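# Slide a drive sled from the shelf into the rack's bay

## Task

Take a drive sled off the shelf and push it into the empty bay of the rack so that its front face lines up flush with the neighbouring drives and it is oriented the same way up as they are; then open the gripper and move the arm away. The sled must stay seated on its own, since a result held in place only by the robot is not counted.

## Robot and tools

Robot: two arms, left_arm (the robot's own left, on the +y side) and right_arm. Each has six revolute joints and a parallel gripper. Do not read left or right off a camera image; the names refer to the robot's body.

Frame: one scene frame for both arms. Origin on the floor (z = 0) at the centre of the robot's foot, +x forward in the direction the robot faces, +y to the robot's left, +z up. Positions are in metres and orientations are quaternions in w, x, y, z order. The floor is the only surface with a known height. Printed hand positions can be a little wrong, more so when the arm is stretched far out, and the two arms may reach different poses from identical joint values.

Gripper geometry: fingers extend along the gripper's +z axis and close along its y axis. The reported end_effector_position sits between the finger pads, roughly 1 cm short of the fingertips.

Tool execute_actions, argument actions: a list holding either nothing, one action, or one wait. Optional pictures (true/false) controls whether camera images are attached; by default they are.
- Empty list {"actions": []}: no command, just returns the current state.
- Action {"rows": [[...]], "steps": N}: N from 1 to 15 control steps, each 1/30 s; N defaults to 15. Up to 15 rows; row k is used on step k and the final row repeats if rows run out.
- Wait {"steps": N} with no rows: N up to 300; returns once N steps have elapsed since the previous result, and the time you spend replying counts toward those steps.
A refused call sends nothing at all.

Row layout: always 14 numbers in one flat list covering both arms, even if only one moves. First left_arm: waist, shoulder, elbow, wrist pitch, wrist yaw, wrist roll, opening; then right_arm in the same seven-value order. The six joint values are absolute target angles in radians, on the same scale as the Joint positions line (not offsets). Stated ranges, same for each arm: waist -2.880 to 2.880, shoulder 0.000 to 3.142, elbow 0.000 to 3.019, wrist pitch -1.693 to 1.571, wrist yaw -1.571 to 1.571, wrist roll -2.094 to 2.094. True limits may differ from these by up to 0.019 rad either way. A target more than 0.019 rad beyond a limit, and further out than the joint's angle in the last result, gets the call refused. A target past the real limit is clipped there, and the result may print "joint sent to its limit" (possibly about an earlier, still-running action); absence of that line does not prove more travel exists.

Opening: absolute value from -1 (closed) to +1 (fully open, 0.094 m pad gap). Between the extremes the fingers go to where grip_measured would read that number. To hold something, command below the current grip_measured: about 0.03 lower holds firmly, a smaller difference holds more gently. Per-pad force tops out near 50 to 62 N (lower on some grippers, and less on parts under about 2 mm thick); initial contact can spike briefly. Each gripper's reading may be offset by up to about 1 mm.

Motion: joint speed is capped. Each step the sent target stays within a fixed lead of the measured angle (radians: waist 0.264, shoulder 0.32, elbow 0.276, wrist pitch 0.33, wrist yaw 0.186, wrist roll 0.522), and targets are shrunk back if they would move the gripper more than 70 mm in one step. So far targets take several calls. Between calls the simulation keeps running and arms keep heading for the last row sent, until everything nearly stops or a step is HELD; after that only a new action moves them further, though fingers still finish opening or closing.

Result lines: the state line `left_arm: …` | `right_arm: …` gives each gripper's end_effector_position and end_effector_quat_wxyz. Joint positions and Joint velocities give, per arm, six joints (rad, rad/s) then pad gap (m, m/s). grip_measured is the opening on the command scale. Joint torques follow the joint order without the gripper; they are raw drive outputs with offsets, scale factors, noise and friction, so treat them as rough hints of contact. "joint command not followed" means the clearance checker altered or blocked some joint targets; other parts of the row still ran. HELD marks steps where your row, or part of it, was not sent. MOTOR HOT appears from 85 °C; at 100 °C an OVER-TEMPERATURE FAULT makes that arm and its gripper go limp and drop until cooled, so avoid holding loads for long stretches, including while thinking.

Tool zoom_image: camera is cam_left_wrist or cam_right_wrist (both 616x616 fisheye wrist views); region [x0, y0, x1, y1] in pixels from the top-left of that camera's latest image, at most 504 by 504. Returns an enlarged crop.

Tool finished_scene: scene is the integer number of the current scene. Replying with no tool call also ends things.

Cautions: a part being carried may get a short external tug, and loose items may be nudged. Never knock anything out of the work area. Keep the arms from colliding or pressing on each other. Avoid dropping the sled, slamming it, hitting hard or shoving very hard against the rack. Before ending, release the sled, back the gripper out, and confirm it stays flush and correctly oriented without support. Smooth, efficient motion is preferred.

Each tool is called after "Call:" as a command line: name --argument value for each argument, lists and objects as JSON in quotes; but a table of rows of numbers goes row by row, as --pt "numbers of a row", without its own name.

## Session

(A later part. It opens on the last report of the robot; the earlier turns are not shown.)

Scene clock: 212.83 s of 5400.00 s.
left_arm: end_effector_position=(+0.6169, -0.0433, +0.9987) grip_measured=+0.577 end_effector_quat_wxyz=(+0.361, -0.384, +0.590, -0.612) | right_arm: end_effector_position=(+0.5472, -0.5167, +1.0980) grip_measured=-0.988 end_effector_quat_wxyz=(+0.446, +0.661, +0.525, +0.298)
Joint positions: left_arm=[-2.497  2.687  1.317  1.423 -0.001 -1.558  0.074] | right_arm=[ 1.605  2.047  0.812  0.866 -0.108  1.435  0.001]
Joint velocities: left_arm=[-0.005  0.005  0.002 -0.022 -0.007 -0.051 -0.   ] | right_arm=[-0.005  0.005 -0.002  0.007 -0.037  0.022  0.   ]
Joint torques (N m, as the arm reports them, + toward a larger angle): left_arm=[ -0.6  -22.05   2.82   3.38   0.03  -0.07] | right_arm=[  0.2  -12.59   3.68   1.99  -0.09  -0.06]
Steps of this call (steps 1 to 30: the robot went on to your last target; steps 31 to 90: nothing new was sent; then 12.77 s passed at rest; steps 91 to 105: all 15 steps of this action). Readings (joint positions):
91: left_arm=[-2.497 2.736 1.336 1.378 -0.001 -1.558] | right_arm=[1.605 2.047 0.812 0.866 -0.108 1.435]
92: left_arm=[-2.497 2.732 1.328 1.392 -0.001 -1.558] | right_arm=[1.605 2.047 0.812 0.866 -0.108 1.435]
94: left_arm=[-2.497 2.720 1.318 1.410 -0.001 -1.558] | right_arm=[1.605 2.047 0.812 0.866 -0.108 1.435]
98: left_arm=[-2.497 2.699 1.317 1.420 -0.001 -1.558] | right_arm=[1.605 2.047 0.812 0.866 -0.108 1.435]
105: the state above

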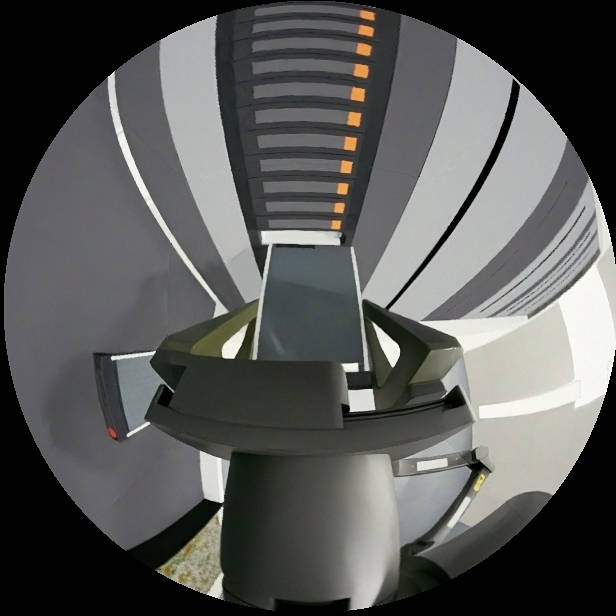

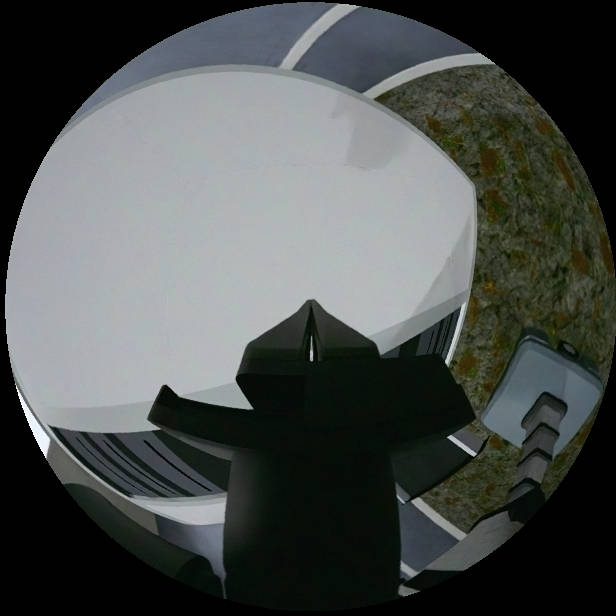

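Call:
execute_actions --actions '[{"rows":[[-2.47,2.695,1.418,1.382,0,-1.57,0.53,1.6,2.056,0.81,0.87,-0.109,1.435,-1]]}]'

Scene clock: 219.37 s of 5400.00 s.
left_arm: end_effector_position=(+0.6315, -0.0456, +0.9940) grip_measured=+0.577 end_effector_quat_wxyz=(+0.361, -0.385, +0.588, -0.613) | right_arm: end_effector_position=(+0.5472, -0.5167, +1.0980) grip_measured=-0.988 end_effector_quat_wxyz=(+0.446, +0.661, +0.525, +0.298)
Joint positions: left_arm=[-2.489  2.706  1.369  1.392  0.008 -1.561  0.074] | right_arm=[ 1.605  2.047  0.812  0.866 -0.108  1.435  0.001]
Joint velocities: left_arm=[ 0.015 -0.005 -0.017 -0.007 -0.007 -0.037 -0.001] | right_arm=[ 0.005 -0.005  0.012 -0.007  0.066 -0.007  0.001]
Joint torques (N m, as the arm reports them, + toward a larger angle): left_arm=[  0.3  -21.46   5.99   1.65  -0.37  -0.04] | right_arm=[  0.13 -12.72   3.66   1.95  -0.08  -0.06]
Steps of this call (steps 1 to 15: the robot went on to your last target; steps 16 to 90: nothing new was sent; then 3.03 s passed at rest; steps 91 to 105: all 15 steps of this action). Readings (joint positions):
91: left_arm=[-2.496 2.689 1.324 1.416 -0.001 -1.558] | right_arm=[1.605 2.047 0.812 0.866 -0.108 1.435]
92: left_arm=[-2.495 2.694 1.340 1.405 -0.001 -1.558] | right_arm=[1.605 2.047 0.812 0.866 -0.108 1.435]
94: left_arm=[-2.489 2.702 1.369 1.392 0.007 -1.559] | right_arm=[1.605 2.047 0.812 0.866 -0.108 1.435]
98: left_arm=[-2.489 2.706 1.369 1.392 0.008 -1.561] | right_arm=[1.605 2.047 0.812 0.866 -0.108 1.435]
105: the state above

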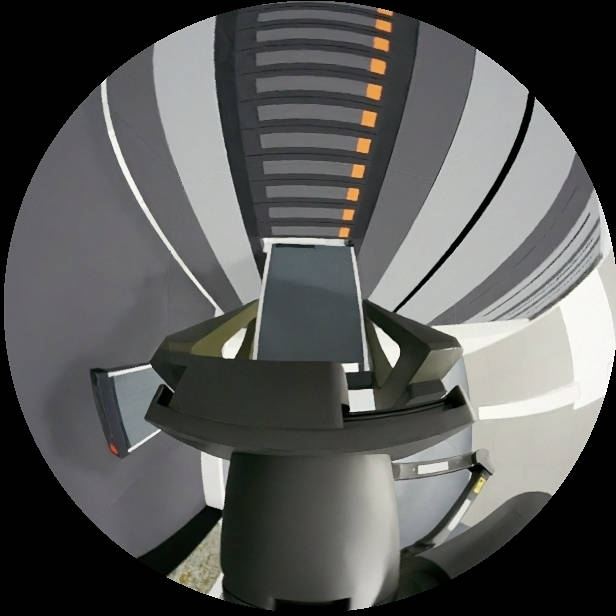

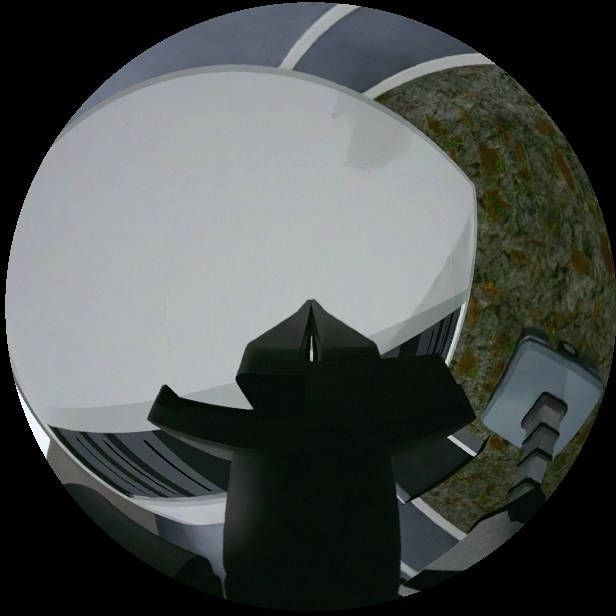

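Call:
execute_actions --actions '[{"rows":[[-2.489,2.69,1.345,1.41,0,-1.57,0.53,1.6,2.056,0.81,0.87,-0.109,1.435,-1]]}]'

Call:
zoom_image --camera "cam_left_wrist" --region '[240,190,390,290]'

Scene clock: 226.07 s of 5400.00 s.
left_arm: end_effector_position=(+0.6231, -0.0413, +0.9867) grip_measured=+0.577 end_effector_quat_wxyz=(+0.357, -0.391, +0.595, -0.605) | right_arm: end_effector_position=(+0.5472, -0.5167, +1.0980) grip_measured=-0.988 end_effector_quat_wxyz=(+0.446, +0.661, +0.525, +0.298)
Joint positions: left_arm=[-2.489  2.705  1.343  1.392  0.002 -1.561  0.074] | right_arm=[ 1.605  2.047  0.812  0.866 -0.108  1.435  0.001]
Joint velocities: left_arm=[-0.005 -0.015 -0.002 -0.017 -0.066  0.022 -0.001] | right_arm=[-0.015  0.005  0.007  0.007 -0.007 -0.007  0.   ]
Joint torques (N m, as the arm reports them, + toward a larger angle): left_arm=[ -0.82 -21.79   2.81   2.95  -0.12  -0.02] | right_arm=[  0.11 -12.46   3.64   1.93  -0.08  -0.06]
Steps of this call (steps 1 to 15: the robot went on to your last target; steps 16 to 90: nothing new was sent; then 3.20 s passed at rest; steps 91 to 105: all 15 steps of this action). Readings (joint positions):
91: left_arm=[-2.489 2.706 1.364 1.392 0.008 -1.561] | right_arm=[1.605 2.047 0.812 0.866 -0.108 1.435]
92: left_arm=[-2.489 2.705 1.359 1.392 0.006 -1.561] | right_arm=[1.605 2.047 0.812 0.866 -0.108 1.435]
94: left_arm=[-2.489 2.705 1.349 1.392 0.002 -1.561] | right_arm=[1.605 2.047 0.812 0.866 -0.108 1.435]
98: left_arm=[-2.489 2.705 1.343 1.392 0.002 -1.561] | right_arm=[1.605 2.047 0.812 0.866 -0.108 1.435]
105: the state above

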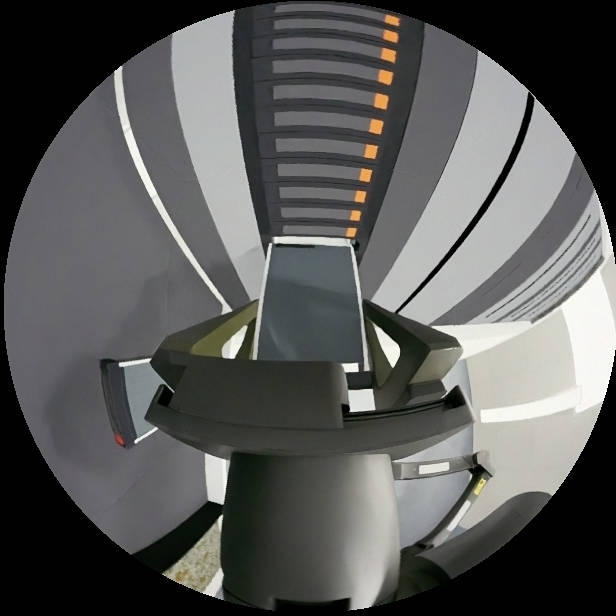

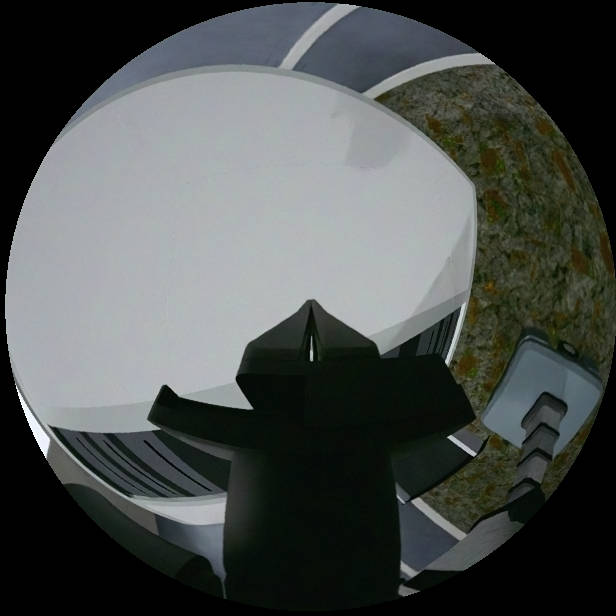

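Region (240, 190, 390, 290) of cam_left_wrist's 616x616 image, scaled by 3.360, with more detail than that image has.

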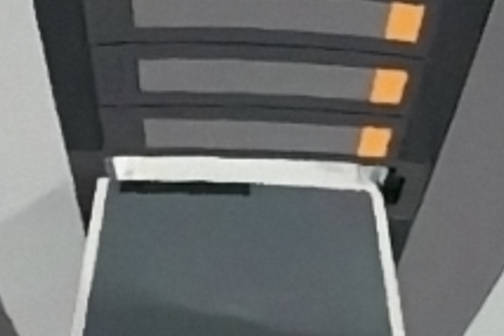

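Call:
execute_actions --actions '[{"rows":[[-2.465,2.678,1.345,1.41,0,-1.57,0.53,1.6,2.056,0.81,0.87,-0.109,1.435,-1]]}]'

Call:
zoom_image --camera "cam_left_wrist" --region '[240,190,390,290]'

Scene clock: 233.50 s of 5400.00 s.
left_arm: end_effector_position=(+0.6292, -0.0284, +0.9859) grip_measured=+0.577 end_effector_quat_wxyz=(+0.363, -0.397, +0.592, -0.601) | right_arm: end_effector_position=(+0.5472, -0.5167, +1.0980) grip_measured=-0.988 end_effector_quat_wxyz=(+0.446, +0.661, +0.525, +0.298)
Joint positions: left_arm=[-2.47   2.705  1.343  1.392  0.002 -1.561  0.074] | right_arm=[ 1.605  2.047  0.812  0.866 -0.108  1.435  0.001]
Joint velocities: left_arm=[ 0.015 -0.005 -0.007  0.002  0.007  0.051 -0.001] | right_arm=[ 0.005 -0.005 -0.007 -0.017  0.007  0.022  0.001]
Joint torques (N m, as the arm reports them, + toward a larger angle): left_arm=[ -0.95 -22.65   2.79   2.94  -0.1   -0.03] | right_arm=[  0.08 -12.46   3.69   1.96  -0.08  -0.06]
Steps of this call (steps 1 to 15: the robot went on to your last target; steps 16 to 90: nothing new was sent; then 3.93 s passed at rest; steps 91 to 105: all 15 steps of this action). Readings (joint positions):
91: left_arm=[-2.489 2.705 1.343 1.392 0.002 -1.561] | right_arm=[1.605 2.047 0.812 0.866 -0.108 1.435]
92: left_arm=[-2.488 2.705 1.343 1.392 0.002 -1.561] | right_arm=[1.605 2.047 0.812 0.866 -0.108 1.435]
94: left_arm=[-2.483 2.705 1.343 1.392 0.002 -1.561] | right_arm=[1.605 2.047 0.812 0.866 -0.108 1.435]
98: left_arm=[-2.472 2.705 1.343 1.392 0.002 -1.561] | right_arm=[1.605 2.047 0.812 0.866 -0.108 1.435]
105: the state above

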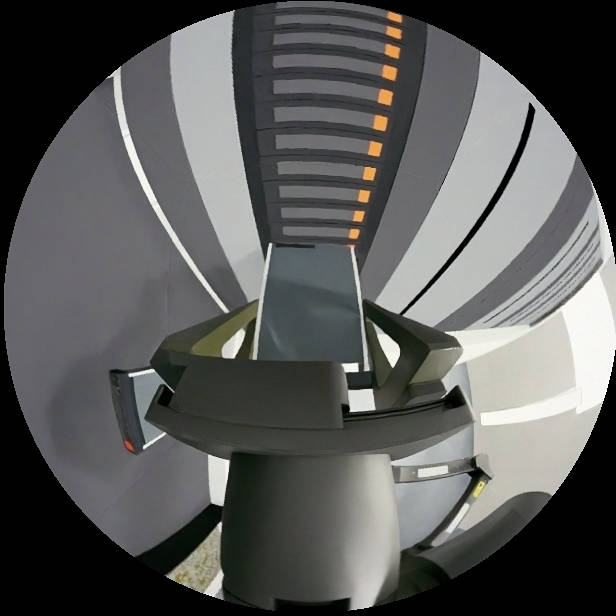

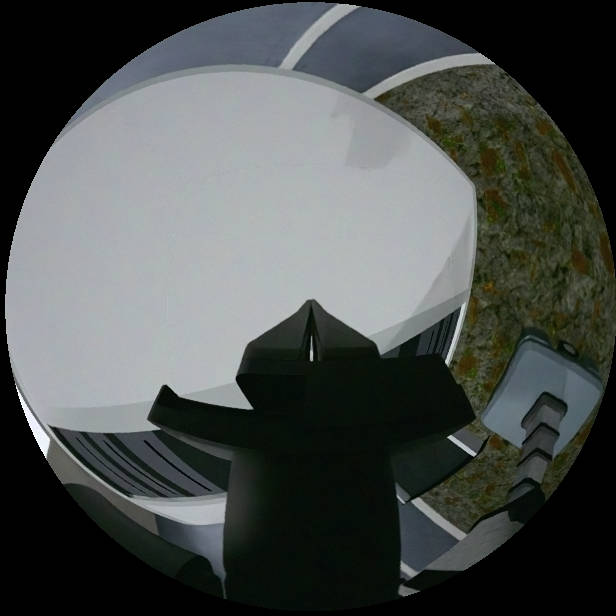

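Region (240, 190, 390, 290) of cam_left_wrist's 616x616 image, scaled by 3.360, with more detail than that image has.

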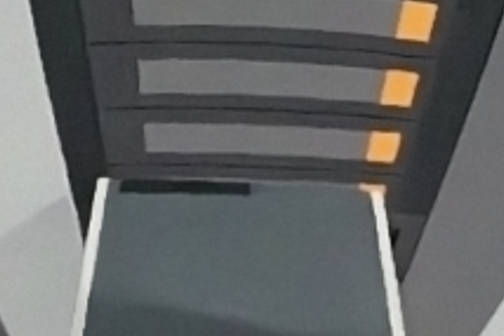

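Call:
execute_actions --actions '[{"rows":[[-2.488,2.672,1.335,1.41,0,-1.57,0.53,1.6,2.056,0.81,0.87,-0.109,1.435,-1]]}]'

Call:
zoom_image --camera "cam_left_wrist" --region '[240,190,390,290]'

Scene clock: 246.10 s of 5400.00 s.
left_arm: end_effector_position=(+0.6241, -0.0333, +0.9844) grip_measured=+0.577 end_effector_quat_wxyz=(+0.359, -0.395, +0.595, -0.600) | right_arm: end_effector_position=(+0.5472, -0.5167, +1.0980) grip_measured=-0.988 end_effector_quat_wxyz=(+0.446, +0.661, +0.525, +0.298)
Joint positions: left_arm=[-2.479  2.705  1.336  1.392  0.002 -1.561  0.074] | right_arm=[ 1.605  2.047  0.812  0.866 -0.108  1.435  0.001]
Joint velocities: left_arm=[-0.015  0.005 -0.002  0.007  0.007 -0.095  0.   ] | right_arm=[-0.015 -0.005  0.012  0.002 -0.037  0.037  0.   ]
Joint torques (N m, as the arm reports them, + toward a larger angle): left_arm=[ -2.24 -23.21   2.55   2.93  -0.12  -0.03] | right_arm=[  0.1  -12.78   3.7    1.96  -0.09  -0.07]
Steps of this call (steps 1 to 15: the robot went on to your last target; steps 16 to 90: nothing new was sent; then 9.10 s passed at rest; steps 91 to 105: all 15 steps of this action). Readings (joint positions):
91: left_arm=[-2.470 2.705 1.342 1.392 0.002 -1.561] | right_arm=[1.605 2.047 0.812 0.866 -0.108 1.435]
92: left_arm=[-2.470 2.705 1.341 1.392 0.002 -1.561] | right_arm=[1.605 2.047 0.812 0.866 -0.108 1.435]
94: left_arm=[-2.472 2.705 1.338 1.392 0.002 -1.561] | right_arm=[1.605 2.047 0.812 0.866 -0.108 1.435]
98: left_arm=[-2.477 2.705 1.336 1.392 0.002 -1.561] | right_arm=[1.605 2.047 0.812 0.866 -0.108 1.435]
105: the state above

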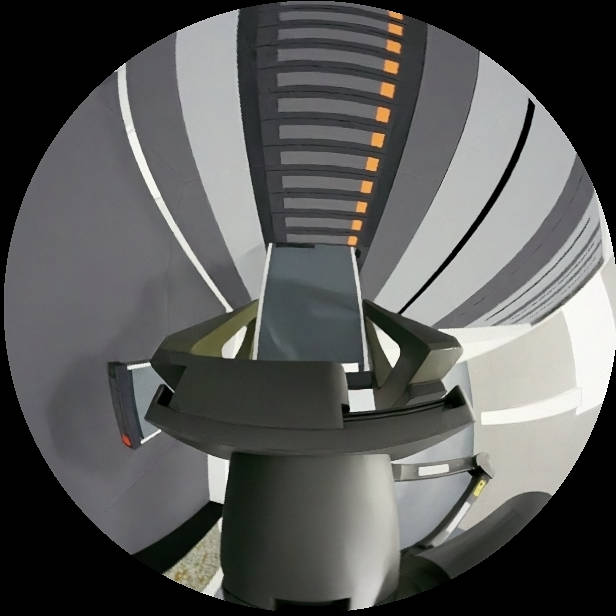

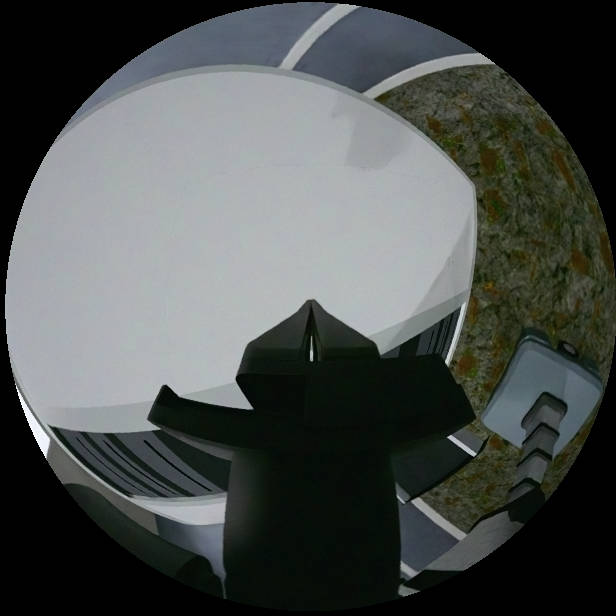

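Region (240, 190, 390, 290) of cam_left_wrist's 616x616 image, scaled by 3.360, with more detail than that image has.

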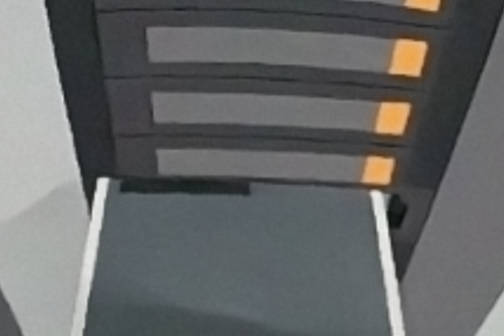

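Call:
execute_actions --actions '[{"rows":[[-2.494,2.655,1.335,1.41,0,-1.57,0.53,1.6,2.056,0.81,0.87,-0.109,1.435,-1]]}]'

Call:
zoom_image --camera "cam_left_wrist" --region '[240,190,390,290]'

Scene clock: 252.00 s of 5400.00 s.
left_arm: end_effector_position=(+0.6275, -0.0378, +0.9967) grip_measured=+0.577 end_effector_quat_wxyz=(+0.361, -0.391, +0.591, -0.606) | right_arm: end_effector_position=(+0.5472, -0.5167, +1.0980) grip_measured=-0.988 end_effector_quat_wxyz=(+0.446, +0.661, +0.525, +0.298)
Joint positions: left_arm=[-2.483  2.686  1.335  1.392  0.002 -1.561  0.074] | right_arm=[ 1.605  2.047  0.812  0.866 -0.108  1.435  0.001]
Joint velocities: left_arm=[ 0.005  0.005  0.002  0.007 -0.037  0.007 -0.001] | right_arm=[-0.015  0.005 -0.002  0.012  0.007  0.007  0.   ]
Joint torques (N m, as the arm reports them, + toward a larger angle): left_arm=[ -1.98 -23.01   2.73   2.93  -0.1   -0.03] | right_arm=[  0.05 -12.96   3.7    1.95  -0.06  -0.05]
Steps of this call (steps 1 to 15: the robot went on to your last target; steps 16 to 90: nothing new was sent; then 2.40 s passed at rest; steps 91 to 105: all 15 steps of this action). Readings (joint positions):
91: left_arm=[-2.479 2.704 1.336 1.392 0.002 -1.561] | right_arm=[1.605 2.047 0.812 0.866 -0.108 1.435]
92: left_arm=[-2.479 2.703 1.335 1.392 0.002 -1.561] | right_arm=[1.605 2.047 0.812 0.866 -0.108 1.435]
94: left_arm=[-2.480 2.699 1.335 1.392 0.002 -1.561] | right_arm=[1.605 2.047 0.812 0.866 -0.108 1.435]
98: left_arm=[-2.482 2.691 1.335 1.392 0.002 -1.561] | right_arm=[1.605 2.047 0.812 0.866 -0.108 1.435]
105: the state above

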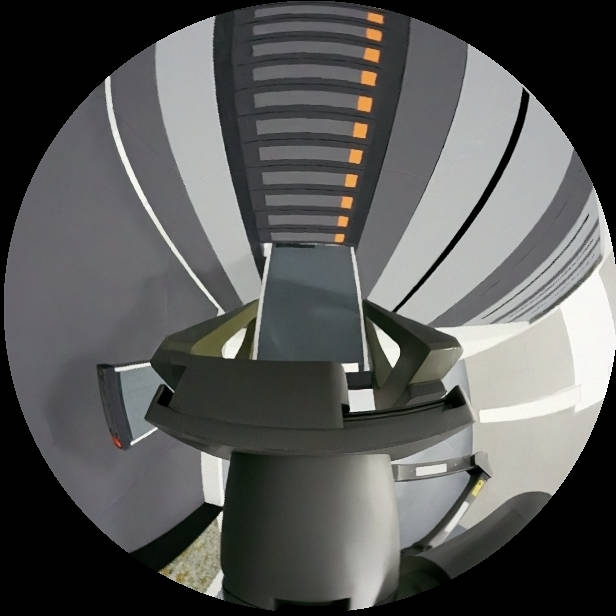

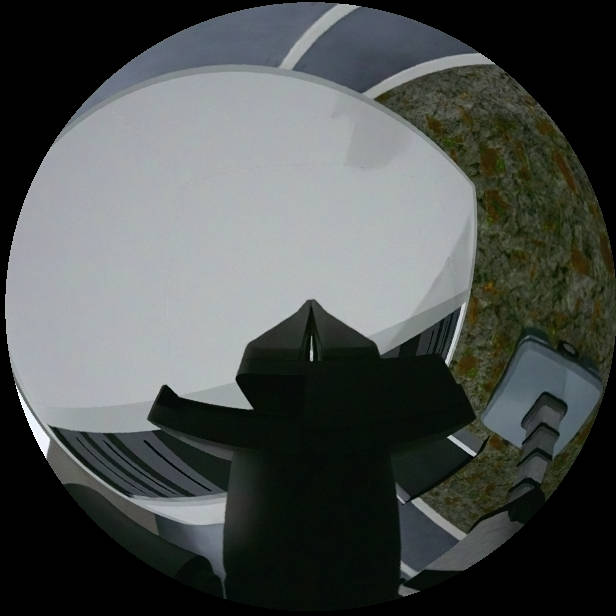

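Region (240, 190, 390, 290) of cam_left_wrist's 616x616 image, scaled by 3.360, with more detail than that image has.

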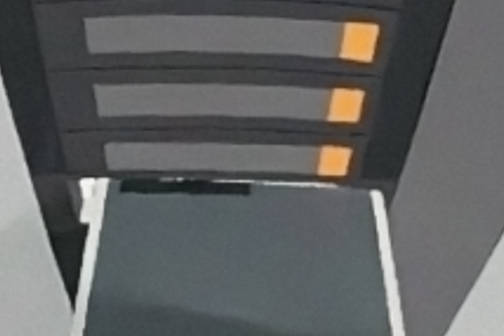

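Call:
execute_actions --actions '[{"rows":[[-2.483,2.692,1.335,1.40,0,-1.57,0.53,1.6,2.056,0.81,0.87,-0.109,1.435,-1]]}]'

Call:
zoom_image --camera "cam_left_wrist" --region '[240,190,390,290]'

Scene clock: 258.07 s of 5400.00 s.
left_arm: end_effector_position=(+0.6258, -0.0373, +0.9926) grip_measured=+0.577 end_effector_quat_wxyz=(+0.360, -0.392, +0.593, -0.605) | right_arm: end_effector_position=(+0.5472, -0.5167, +1.0980) grip_measured=-0.988 end_effector_quat_wxyz=(+0.446, +0.661, +0.525, +0.298)
Joint positions: left_arm=[-2.483  2.693  1.335  1.392  0.002 -1.561  0.074] | right_arm=[ 1.605  2.047  0.812  0.866 -0.108  1.435  0.001]
Joint velocities: left_arm=[-0.005 -0.005 -0.007 -0.012  0.081  0.037 -0.001] | right_arm=[-0.005  0.005  0.012  0.017  0.051  0.081  0.   ]
Joint torques (N m, as the arm reports them, + toward a larger angle): left_arm=[ -1.32 -20.22   2.72   2.5   -0.09  -0.02] | right_arm=[  0.03 -12.63   3.61   1.93  -0.08  -0.06]
Steps of this call (steps 1 to 15: the robot went on to your last target; steps 16 to 90: nothing new was sent; then 2.57 s passed at rest; steps 91 to 105: all 15 steps of this action). Readings (joint positions):
91: left_arm=[-2.483 2.687 1.335 1.392 0.002 -1.561] | right_arm=[1.605 2.047 0.812 0.866 -0.108 1.435]
92: left_arm=[-2.483 2.687 1.335 1.392 0.002 -1.561] | right_arm=[1.605 2.047 0.812 0.866 -0.108 1.435]
94: left_arm=[-2.483 2.688 1.335 1.392 0.002 -1.561] | right_arm=[1.605 2.047 0.812 0.866 -0.108 1.435]
98: left_arm=[-2.483 2.691 1.335 1.392 0.002 -1.561] | right_arm=[1.605 2.047 0.812 0.866 -0.108 1.435]
105: the state above

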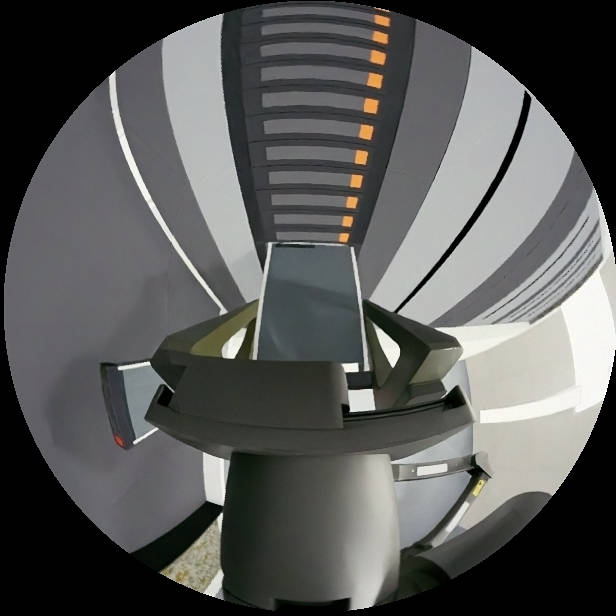

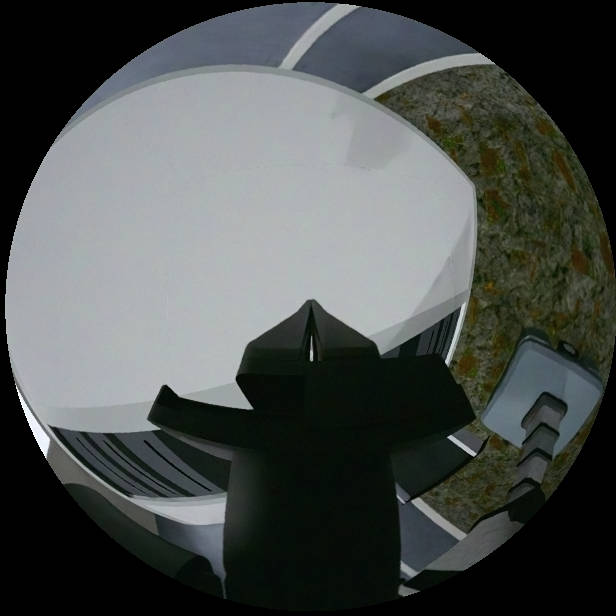

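Region (240, 190, 390, 290) of cam_left_wrist's 616x616 image, scaled by 3.360, with more detail than that image has.

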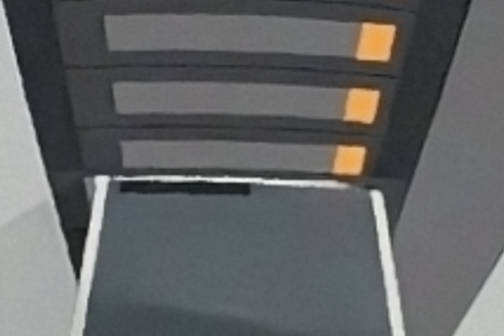

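Call:
execute_actions --actions '[{"rows":[[-2.478,2.693,1.36,1.38,0,-1.57,0.53,1.6,2.056,0.81,0.87,-0.109,1.435,-1],[-2.474,2.693,1.37,1.37,0,-1.57,0.53,1.6,2.056,0.81,0.87,-0.109,1.435,-1],[-2.47,2.693,1.38,1.36,0,-1.57,0.53,1.6,2.056,0.81,0.87,-0.109,1.435,-1],[-2.466,2.693,1.39,1.35,0,-1.57,0.53,1.6,2.056,0.81,0.87,-0.109,1.435,-1],[-2.462,2.693,1.40,1.34,0,-1.57,0.53,1.6,2.056,0.81,0.87,-0.109,1.435,-1],[-2.458,2.695,1.41,1.33,0,-1.57,0.53,1.6,2.056,0.81,0.87,-0.109,1.435,-1]]}]'

Call:
zoom_image --camera "cam_left_wrist" --region '[240,190,390,290]'

Scene clock: 266.20 s of 5400.00 s.
left_arm: end_effector_position=(+0.6322, -0.0392, +0.9828) grip_measured=+0.577 end_effector_quat_wxyz=(+0.352, -0.397, +0.603, -0.595) | right_arm: end_effector_position=(+0.5472, -0.5167, +1.0980) grip_measured=-0.988 end_effector_quat_wxyz=(+0.446, +0.661, +0.525, +0.298)
Joint positions: left_arm=[-2.48   2.699  1.358  1.341  0.009 -1.561  0.074] | right_arm=[ 1.605  2.047  0.812  0.866 -0.108  1.435  0.001]
Joint velocities: left_arm=[ 0.005  0.015 -0.012 -0.002 -0.051  0.051 -0.001] | right_arm=[ 0.005  0.005 -0.012  0.007  0.051 -0.081 -0.   ]
Joint torques (N m, as the arm reports them, + toward a larger angle): left_arm=[  0.78 -20.79   6.09   1.65  -0.43  -0.03] | right_arm=[ -0.01 -12.74   3.63   1.96  -0.08  -0.06]
Steps of this call (steps 1 to 15: the robot went on to your last target; steps 16 to 90: nothing new was sent; then 4.63 s passed at rest; steps 91 to 105: all 15 steps of this action). Readings (joint positions):
91: left_arm=[-2.483 2.693 1.335 1.391 0.002 -1.561] | right_arm=[1.605 2.047 0.812 0.866 -0.108 1.435]
92: left_arm=[-2.483 2.693 1.335 1.387 0.002 -1.561] | right_arm=[1.605 2.047 0.812 0.866 -0.108 1.435]
94: left_arm=[-2.482 2.693 1.341 1.373 0.002 -1.561] | right_arm=[1.605 2.047 0.812 0.866 -0.108 1.435]
98: left_arm=[-2.480 2.698 1.355 1.351 0.008 -1.561] | right_arm=[1.605 2.047 0.812 0.866 -0.108 1.435]
105: the state above

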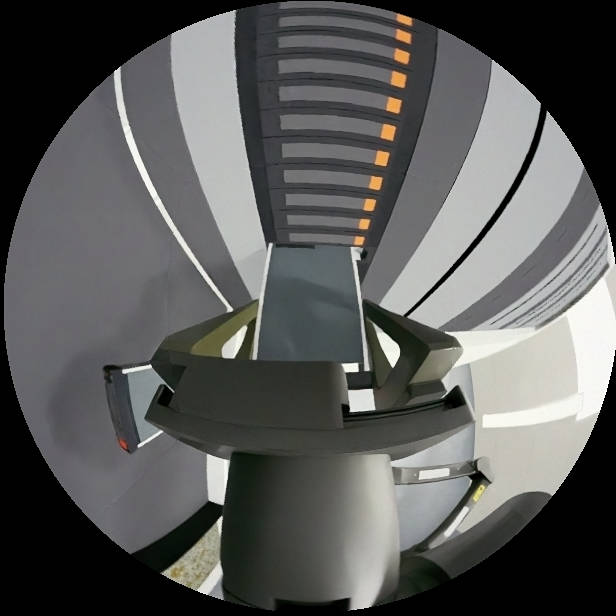

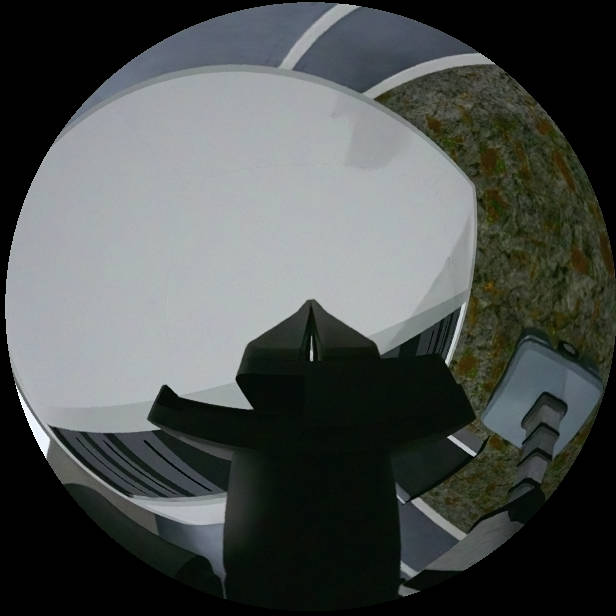

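Region (240, 190, 390, 290) of cam_left_wrist's 616x616 image, scaled by 3.360, with more detail than that image has.

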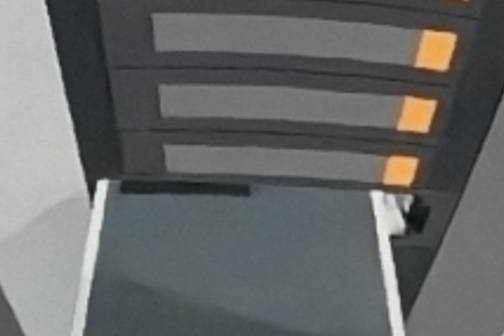

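Call:
execute_actions --actions '[{"rows":[[-2.478,2.68,1.345,1.40,0,-1.57,0.53,1.6,2.056,0.81,0.87,-0.109,1.435,-1]]}]'

Call:
zoom_image --camera "cam_left_wrist" --region '[240,190,390,290]'

Scene clock: 272.67 s of 5400.00 s.
left_arm: end_effector_position=(+0.6283, -0.0365, +0.9858) grip_measured=+0.577 end_effector_quat_wxyz=(+0.357, -0.396, +0.598, -0.599) | right_arm: end_effector_position=(+0.5472, -0.5167, +1.0980) grip_measured=-0.988 end_effector_quat_wxyz=(+0.446, +0.661, +0.525, +0.298)
Joint positions: left_arm=[-2.48   2.699  1.345  1.37   0.002 -1.562  0.074] | right_arm=[ 1.605  2.047  0.812  0.866 -0.108  1.435  0.001]
Joint velocities: left_arm=[ 0.005 -0.015 -0.002 -0.012  0.007 -0.037 -0.001] | right_arm=[-0.005  0.005 -0.007 -0.002  0.007 -0.007 -0.   ]
Joint torques (N m, as the arm reports them, + toward a larger angle): left_arm=[ -0.75 -21.9    2.72   3.48  -0.14  -0.02] | right_arm=[  0.06 -12.83   3.68   1.92  -0.07  -0.06]
Steps of this call (steps 1 to 15: the robot went on to your last target; steps 16 to 90: nothing new was sent; then 2.97 s passed at rest; steps 91 to 105: all 15 steps of this action). Readings (joint positions):
91: left_arm=[-2.480 2.699 1.355 1.346 0.009 -1.562] | right_arm=[1.605 2.047 0.812 0.866 -0.108 1.435]
92: left_arm=[-2.480 2.699 1.352 1.354 0.007 -1.562] | right_arm=[1.605 2.047 0.812 0.866 -0.108 1.435]
94: left_arm=[-2.480 2.699 1.347 1.365 0.003 -1.562] | right_arm=[1.605 2.047 0.812 0.866 -0.108 1.435]
98: left_arm=[-2.480 2.699 1.345 1.369 0.002 -1.562] | right_arm=[1.605 2.047 0.812 0.866 -0.108 1.435]
105: the state above

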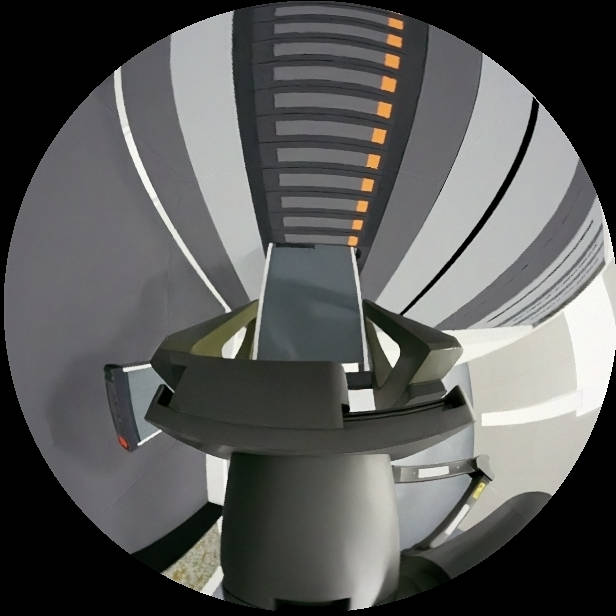

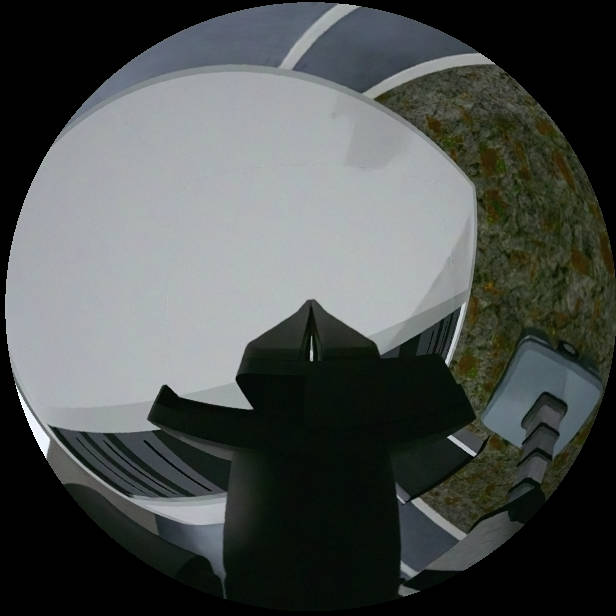

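Region (240, 190, 390, 290) of cam_left_wrist's 616x616 image, scaled by 3.360, with more detail than that image has.

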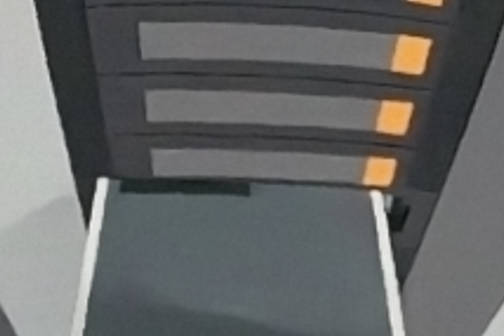

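Call:
execute_actions --actions '[{"rows":[[-2.491,2.69,1.345,1.428,0,-1.57,0.53,1.6,2.056,0.81,0.87,-0.109,1.435,-1]]}]'

Call:
zoom_image --camera "cam_left_wrist" --region '[240,190,390,290]'

Scene clock: 278.20 s of 5400.00 s.
left_arm: end_effector_position=(+0.6283, -0.0361, +0.9923) grip_measured=+0.577 end_effector_quat_wxyz=(+0.362, -0.391, +0.589, -0.607) | right_arm: end_effector_position=(+0.5472, -0.5167, +1.0980) grip_measured=-0.988 end_effector_quat_wxyz=(+0.446, +0.661, +0.525, +0.298)
Joint positions: left_arm=[-2.48   2.699  1.344  1.397  0.002 -1.562  0.074] | right_arm=[ 1.605  2.047  0.812  0.866 -0.108  1.435  0.001]
Joint velocities: left_arm=[-0.005 -0.015 -0.002 -0.012 -0.051 -0.022  0.001] | right_arm=[-0.005  0.005  0.022  0.017 -0.007  0.037  0.   ]
Joint torques (N m, as the arm reports them, + toward a larger angle): left_arm=[ -2.28 -20.75   2.74   3.57  -0.11  -0.02] | right_arm=[  0.19 -12.53   3.64   1.96  -0.08  -0.06]
Steps of this call (steps 1 to 15: the robot went on to your last target; steps 16 to 90: nothing new was sent; then 2.03 s passed at rest; steps 91 to 105: all 15 steps of this action). Readings (joint positions):
91: left_arm=[-2.480 2.699 1.345 1.375 0.002 -1.562] | right_arm=[1.605 2.047 0.812 0.866 -0.108 1.435]
92: left_arm=[-2.480 2.699 1.345 1.383 0.002 -1.562] | right_arm=[1.605 2.047 0.812 0.866 -0.108 1.435]
94: left_arm=[-2.480 2.699 1.344 1.394 0.002 -1.562] | right_arm=[1.605 2.047 0.812 0.866 -0.108 1.435]
98: left_arm=[-2.480 2.699 1.344 1.397 0.002 -1.562] | right_arm=[1.605 2.047 0.812 0.866 -0.108 1.435]
105: the state above

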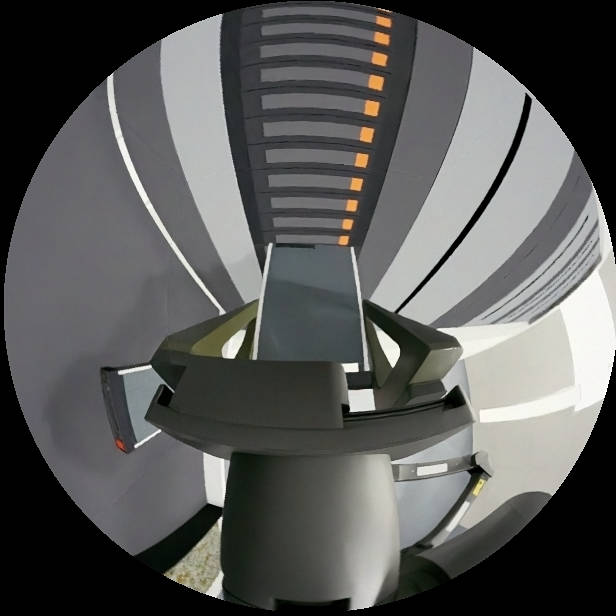

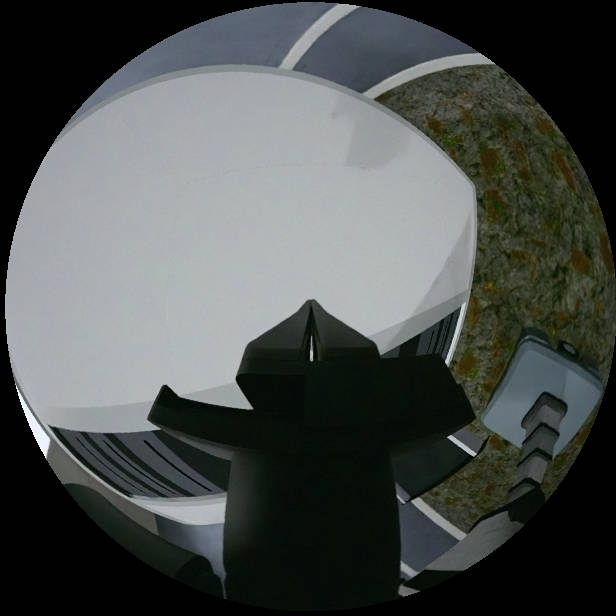

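Region (240, 190, 390, 290) of cam_left_wrist's 616x616 image, scaled by 3.360, with more detail than that image has.

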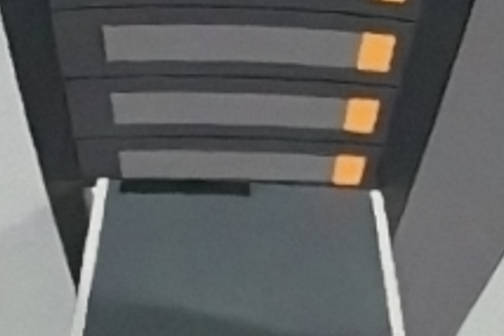

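Call:
execute_actions --actions '[{"rows":[[-2.48,2.69,1.385,1.415,0,-1.57,0.53,1.6,2.056,0.81,0.87,-0.109,1.435,-1]]}]'

Call:
zoom_image --camera "cam_left_wrist" --region '[240,190,390,290]'

Scene clock: 283.50 s of 5400.00 s.
left_arm: end_effector_position=(+0.6306, -0.0371, +0.9944) grip_measured=+0.577 end_effector_quat_wxyz=(+0.364, -0.390, +0.587, -0.609) | right_arm: end_effector_position=(+0.5472, -0.5167, +1.0980) grip_measured=-0.988 end_effector_quat_wxyz=(+0.446, +0.661, +0.525, +0.298)
Joint positions: left_arm=[-2.48   2.699  1.351  1.397  0.002 -1.562  0.074] | right_arm=[ 1.605  2.047  0.812  0.866 -0.108  1.435  0.001]
Joint velocities: left_arm=[-0.005 -0.024 -0.012  0.017 -0.066 -0.066  0.001] | right_arm=[ 0.005 -0.005  0.002 -0.027  0.022 -0.007 -0.   ]
Joint torques (N m, as the arm reports them, + toward a larger angle): left_arm=[ -1.35 -21.25   4.94   2.86  -0.11  -0.01] | right_arm=[  0.04 -12.72   3.69   1.94  -0.08  -0.05]
Steps of this call (steps 1 to 15: the robot went on to your last target; steps 16 to 90: nothing new was sent; then 1.80 s passed at rest; steps 91 to 105: all 15 steps of this action). Readings (joint positions):
91: left_arm=[-2.480 2.699 1.345 1.397 0.002 -1.562] | right_arm=[1.605 2.047 0.812 0.866 -0.108 1.435]
92: left_arm=[-2.480 2.699 1.347 1.397 0.002 -1.562] | right_arm=[1.605 2.047 0.812 0.866 -0.108 1.435]
94: left_arm=[-2.480 2.699 1.350 1.397 0.002 -1.562] | right_arm=[1.605 2.047 0.812 0.866 -0.108 1.435]
98: left_arm=[-2.480 2.699 1.351 1.397 0.002 -1.562] | right_arm=[1.605 2.047 0.812 0.866 -0.108 1.435]
105: the state above

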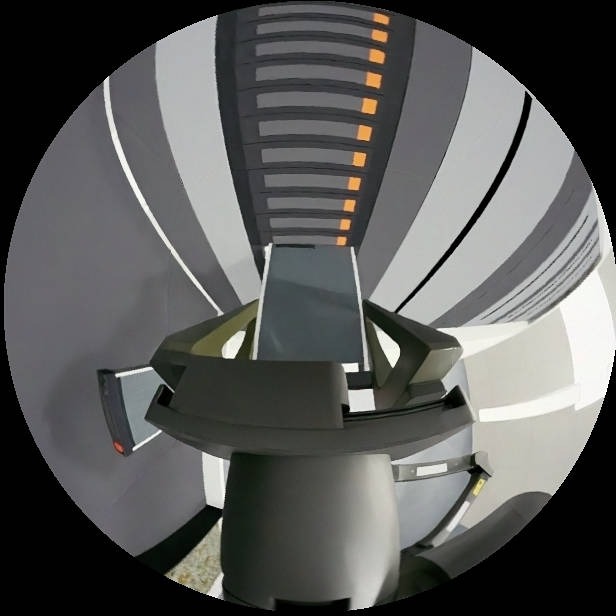

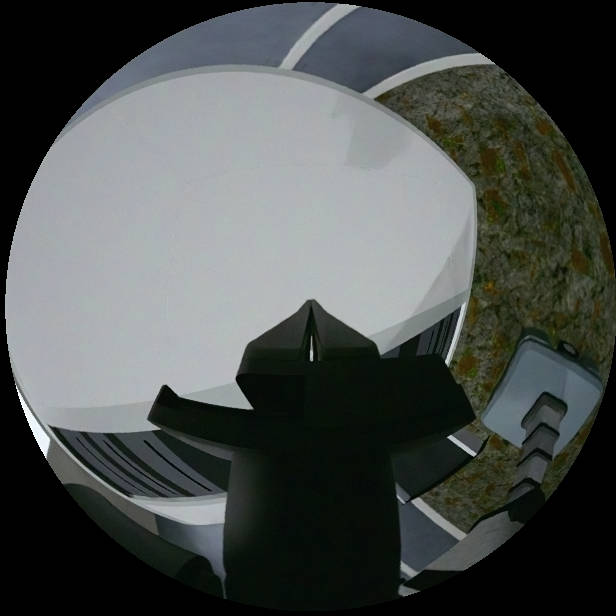

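Region (240, 190, 390, 290) of cam_left_wrist's 616x616 image, scaled by 3.360, with more detail than that image has.

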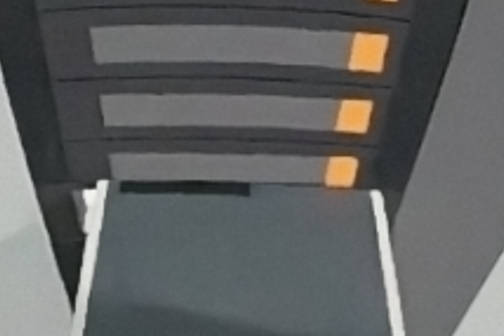

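Call:
execute_actions --actions '[{"rows":[[-2.503,2.69,1.335,1.375,0,-1.57,0.53,1.6,2.056,0.81,0.87,-0.109,1.435,-1]]}]'

Call:
zoom_image --camera "cam_left_wrist" --region '[240,190,390,290]'

Scene clock: 289.17 s of 5400.00 s.
left_arm: end_effector_position=(+0.6197, -0.0443, +0.9855) grip_measured=+0.577 end_effector_quat_wxyz=(+0.352, -0.392, +0.600, -0.602) | right_arm: end_effector_position=(+0.5472, -0.5167, +1.0980) grip_measured=-0.988 end_effector_quat_wxyz=(+0.446, +0.661, +0.525, +0.298)
Joint positions: left_arm=[-2.495  2.699  1.334  1.381  0.002 -1.562  0.074] | right_arm=[ 1.605  2.047  0.812  0.866 -0.108  1.435  0.001]
Joint velocities: left_arm=[-0.005 -0.015 -0.012 -0.017 -0.022  0.022  0.001] | right_arm=[-0.015  0.005  0.002 -0.002 -0.051  0.007  0.   ]
Joint torques (N m, as the arm reports them, + toward a larger angle): left_arm=[ -1.92 -20.83   2.73   1.89  -0.1   -0.02] | right_arm=[  0.05 -12.73   3.64   1.98  -0.08  -0.05]
Steps of this call (steps 1 to 15: the robot went on to your last target; steps 16 to 90: nothing new was sent; then 2.17 s passed at rest; steps 91 to 105: all 15 steps of this action). Readings (joint positions):
91: left_arm=[-2.481 2.699 1.349 1.394 0.002 -1.562] | right_arm=[1.605 2.047 0.812 0.866 -0.108 1.435]
92: left_arm=[-2.482 2.699 1.347 1.390 0.002 -1.562] | right_arm=[1.605 2.047 0.812 0.866 -0.108 1.435]
94: left_arm=[-2.485 2.699 1.340 1.384 0.002 -1.562] | right_arm=[1.605 2.047 0.812 0.866 -0.108 1.435]
98: left_arm=[-2.493 2.699 1.334 1.381 0.002 -1.562] | right_arm=[1.605 2.047 0.812 0.866 -0.108 1.435]
105: the state above

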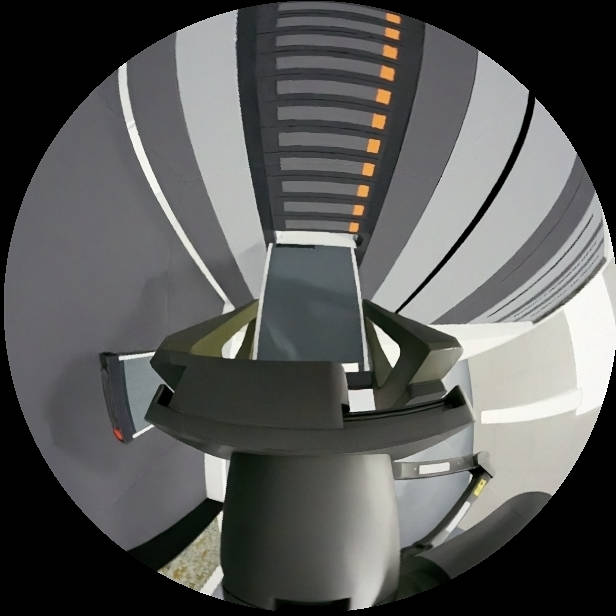

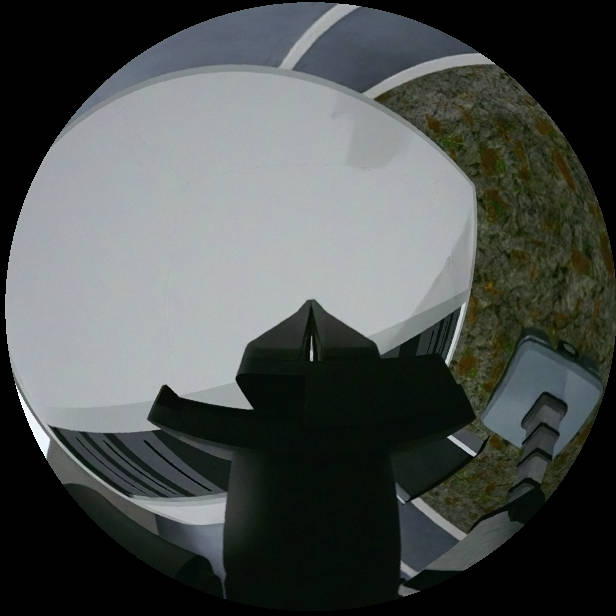

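Region (240, 190, 390, 290) of cam_left_wrist's 616x616 image, scaled by 3.360, with more detail than that image has.

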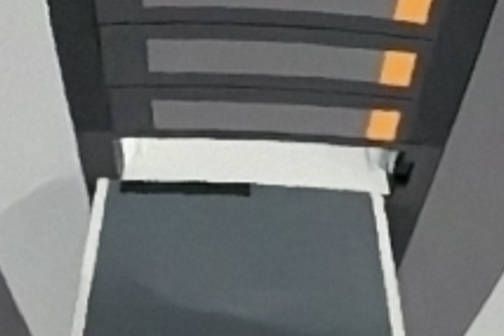

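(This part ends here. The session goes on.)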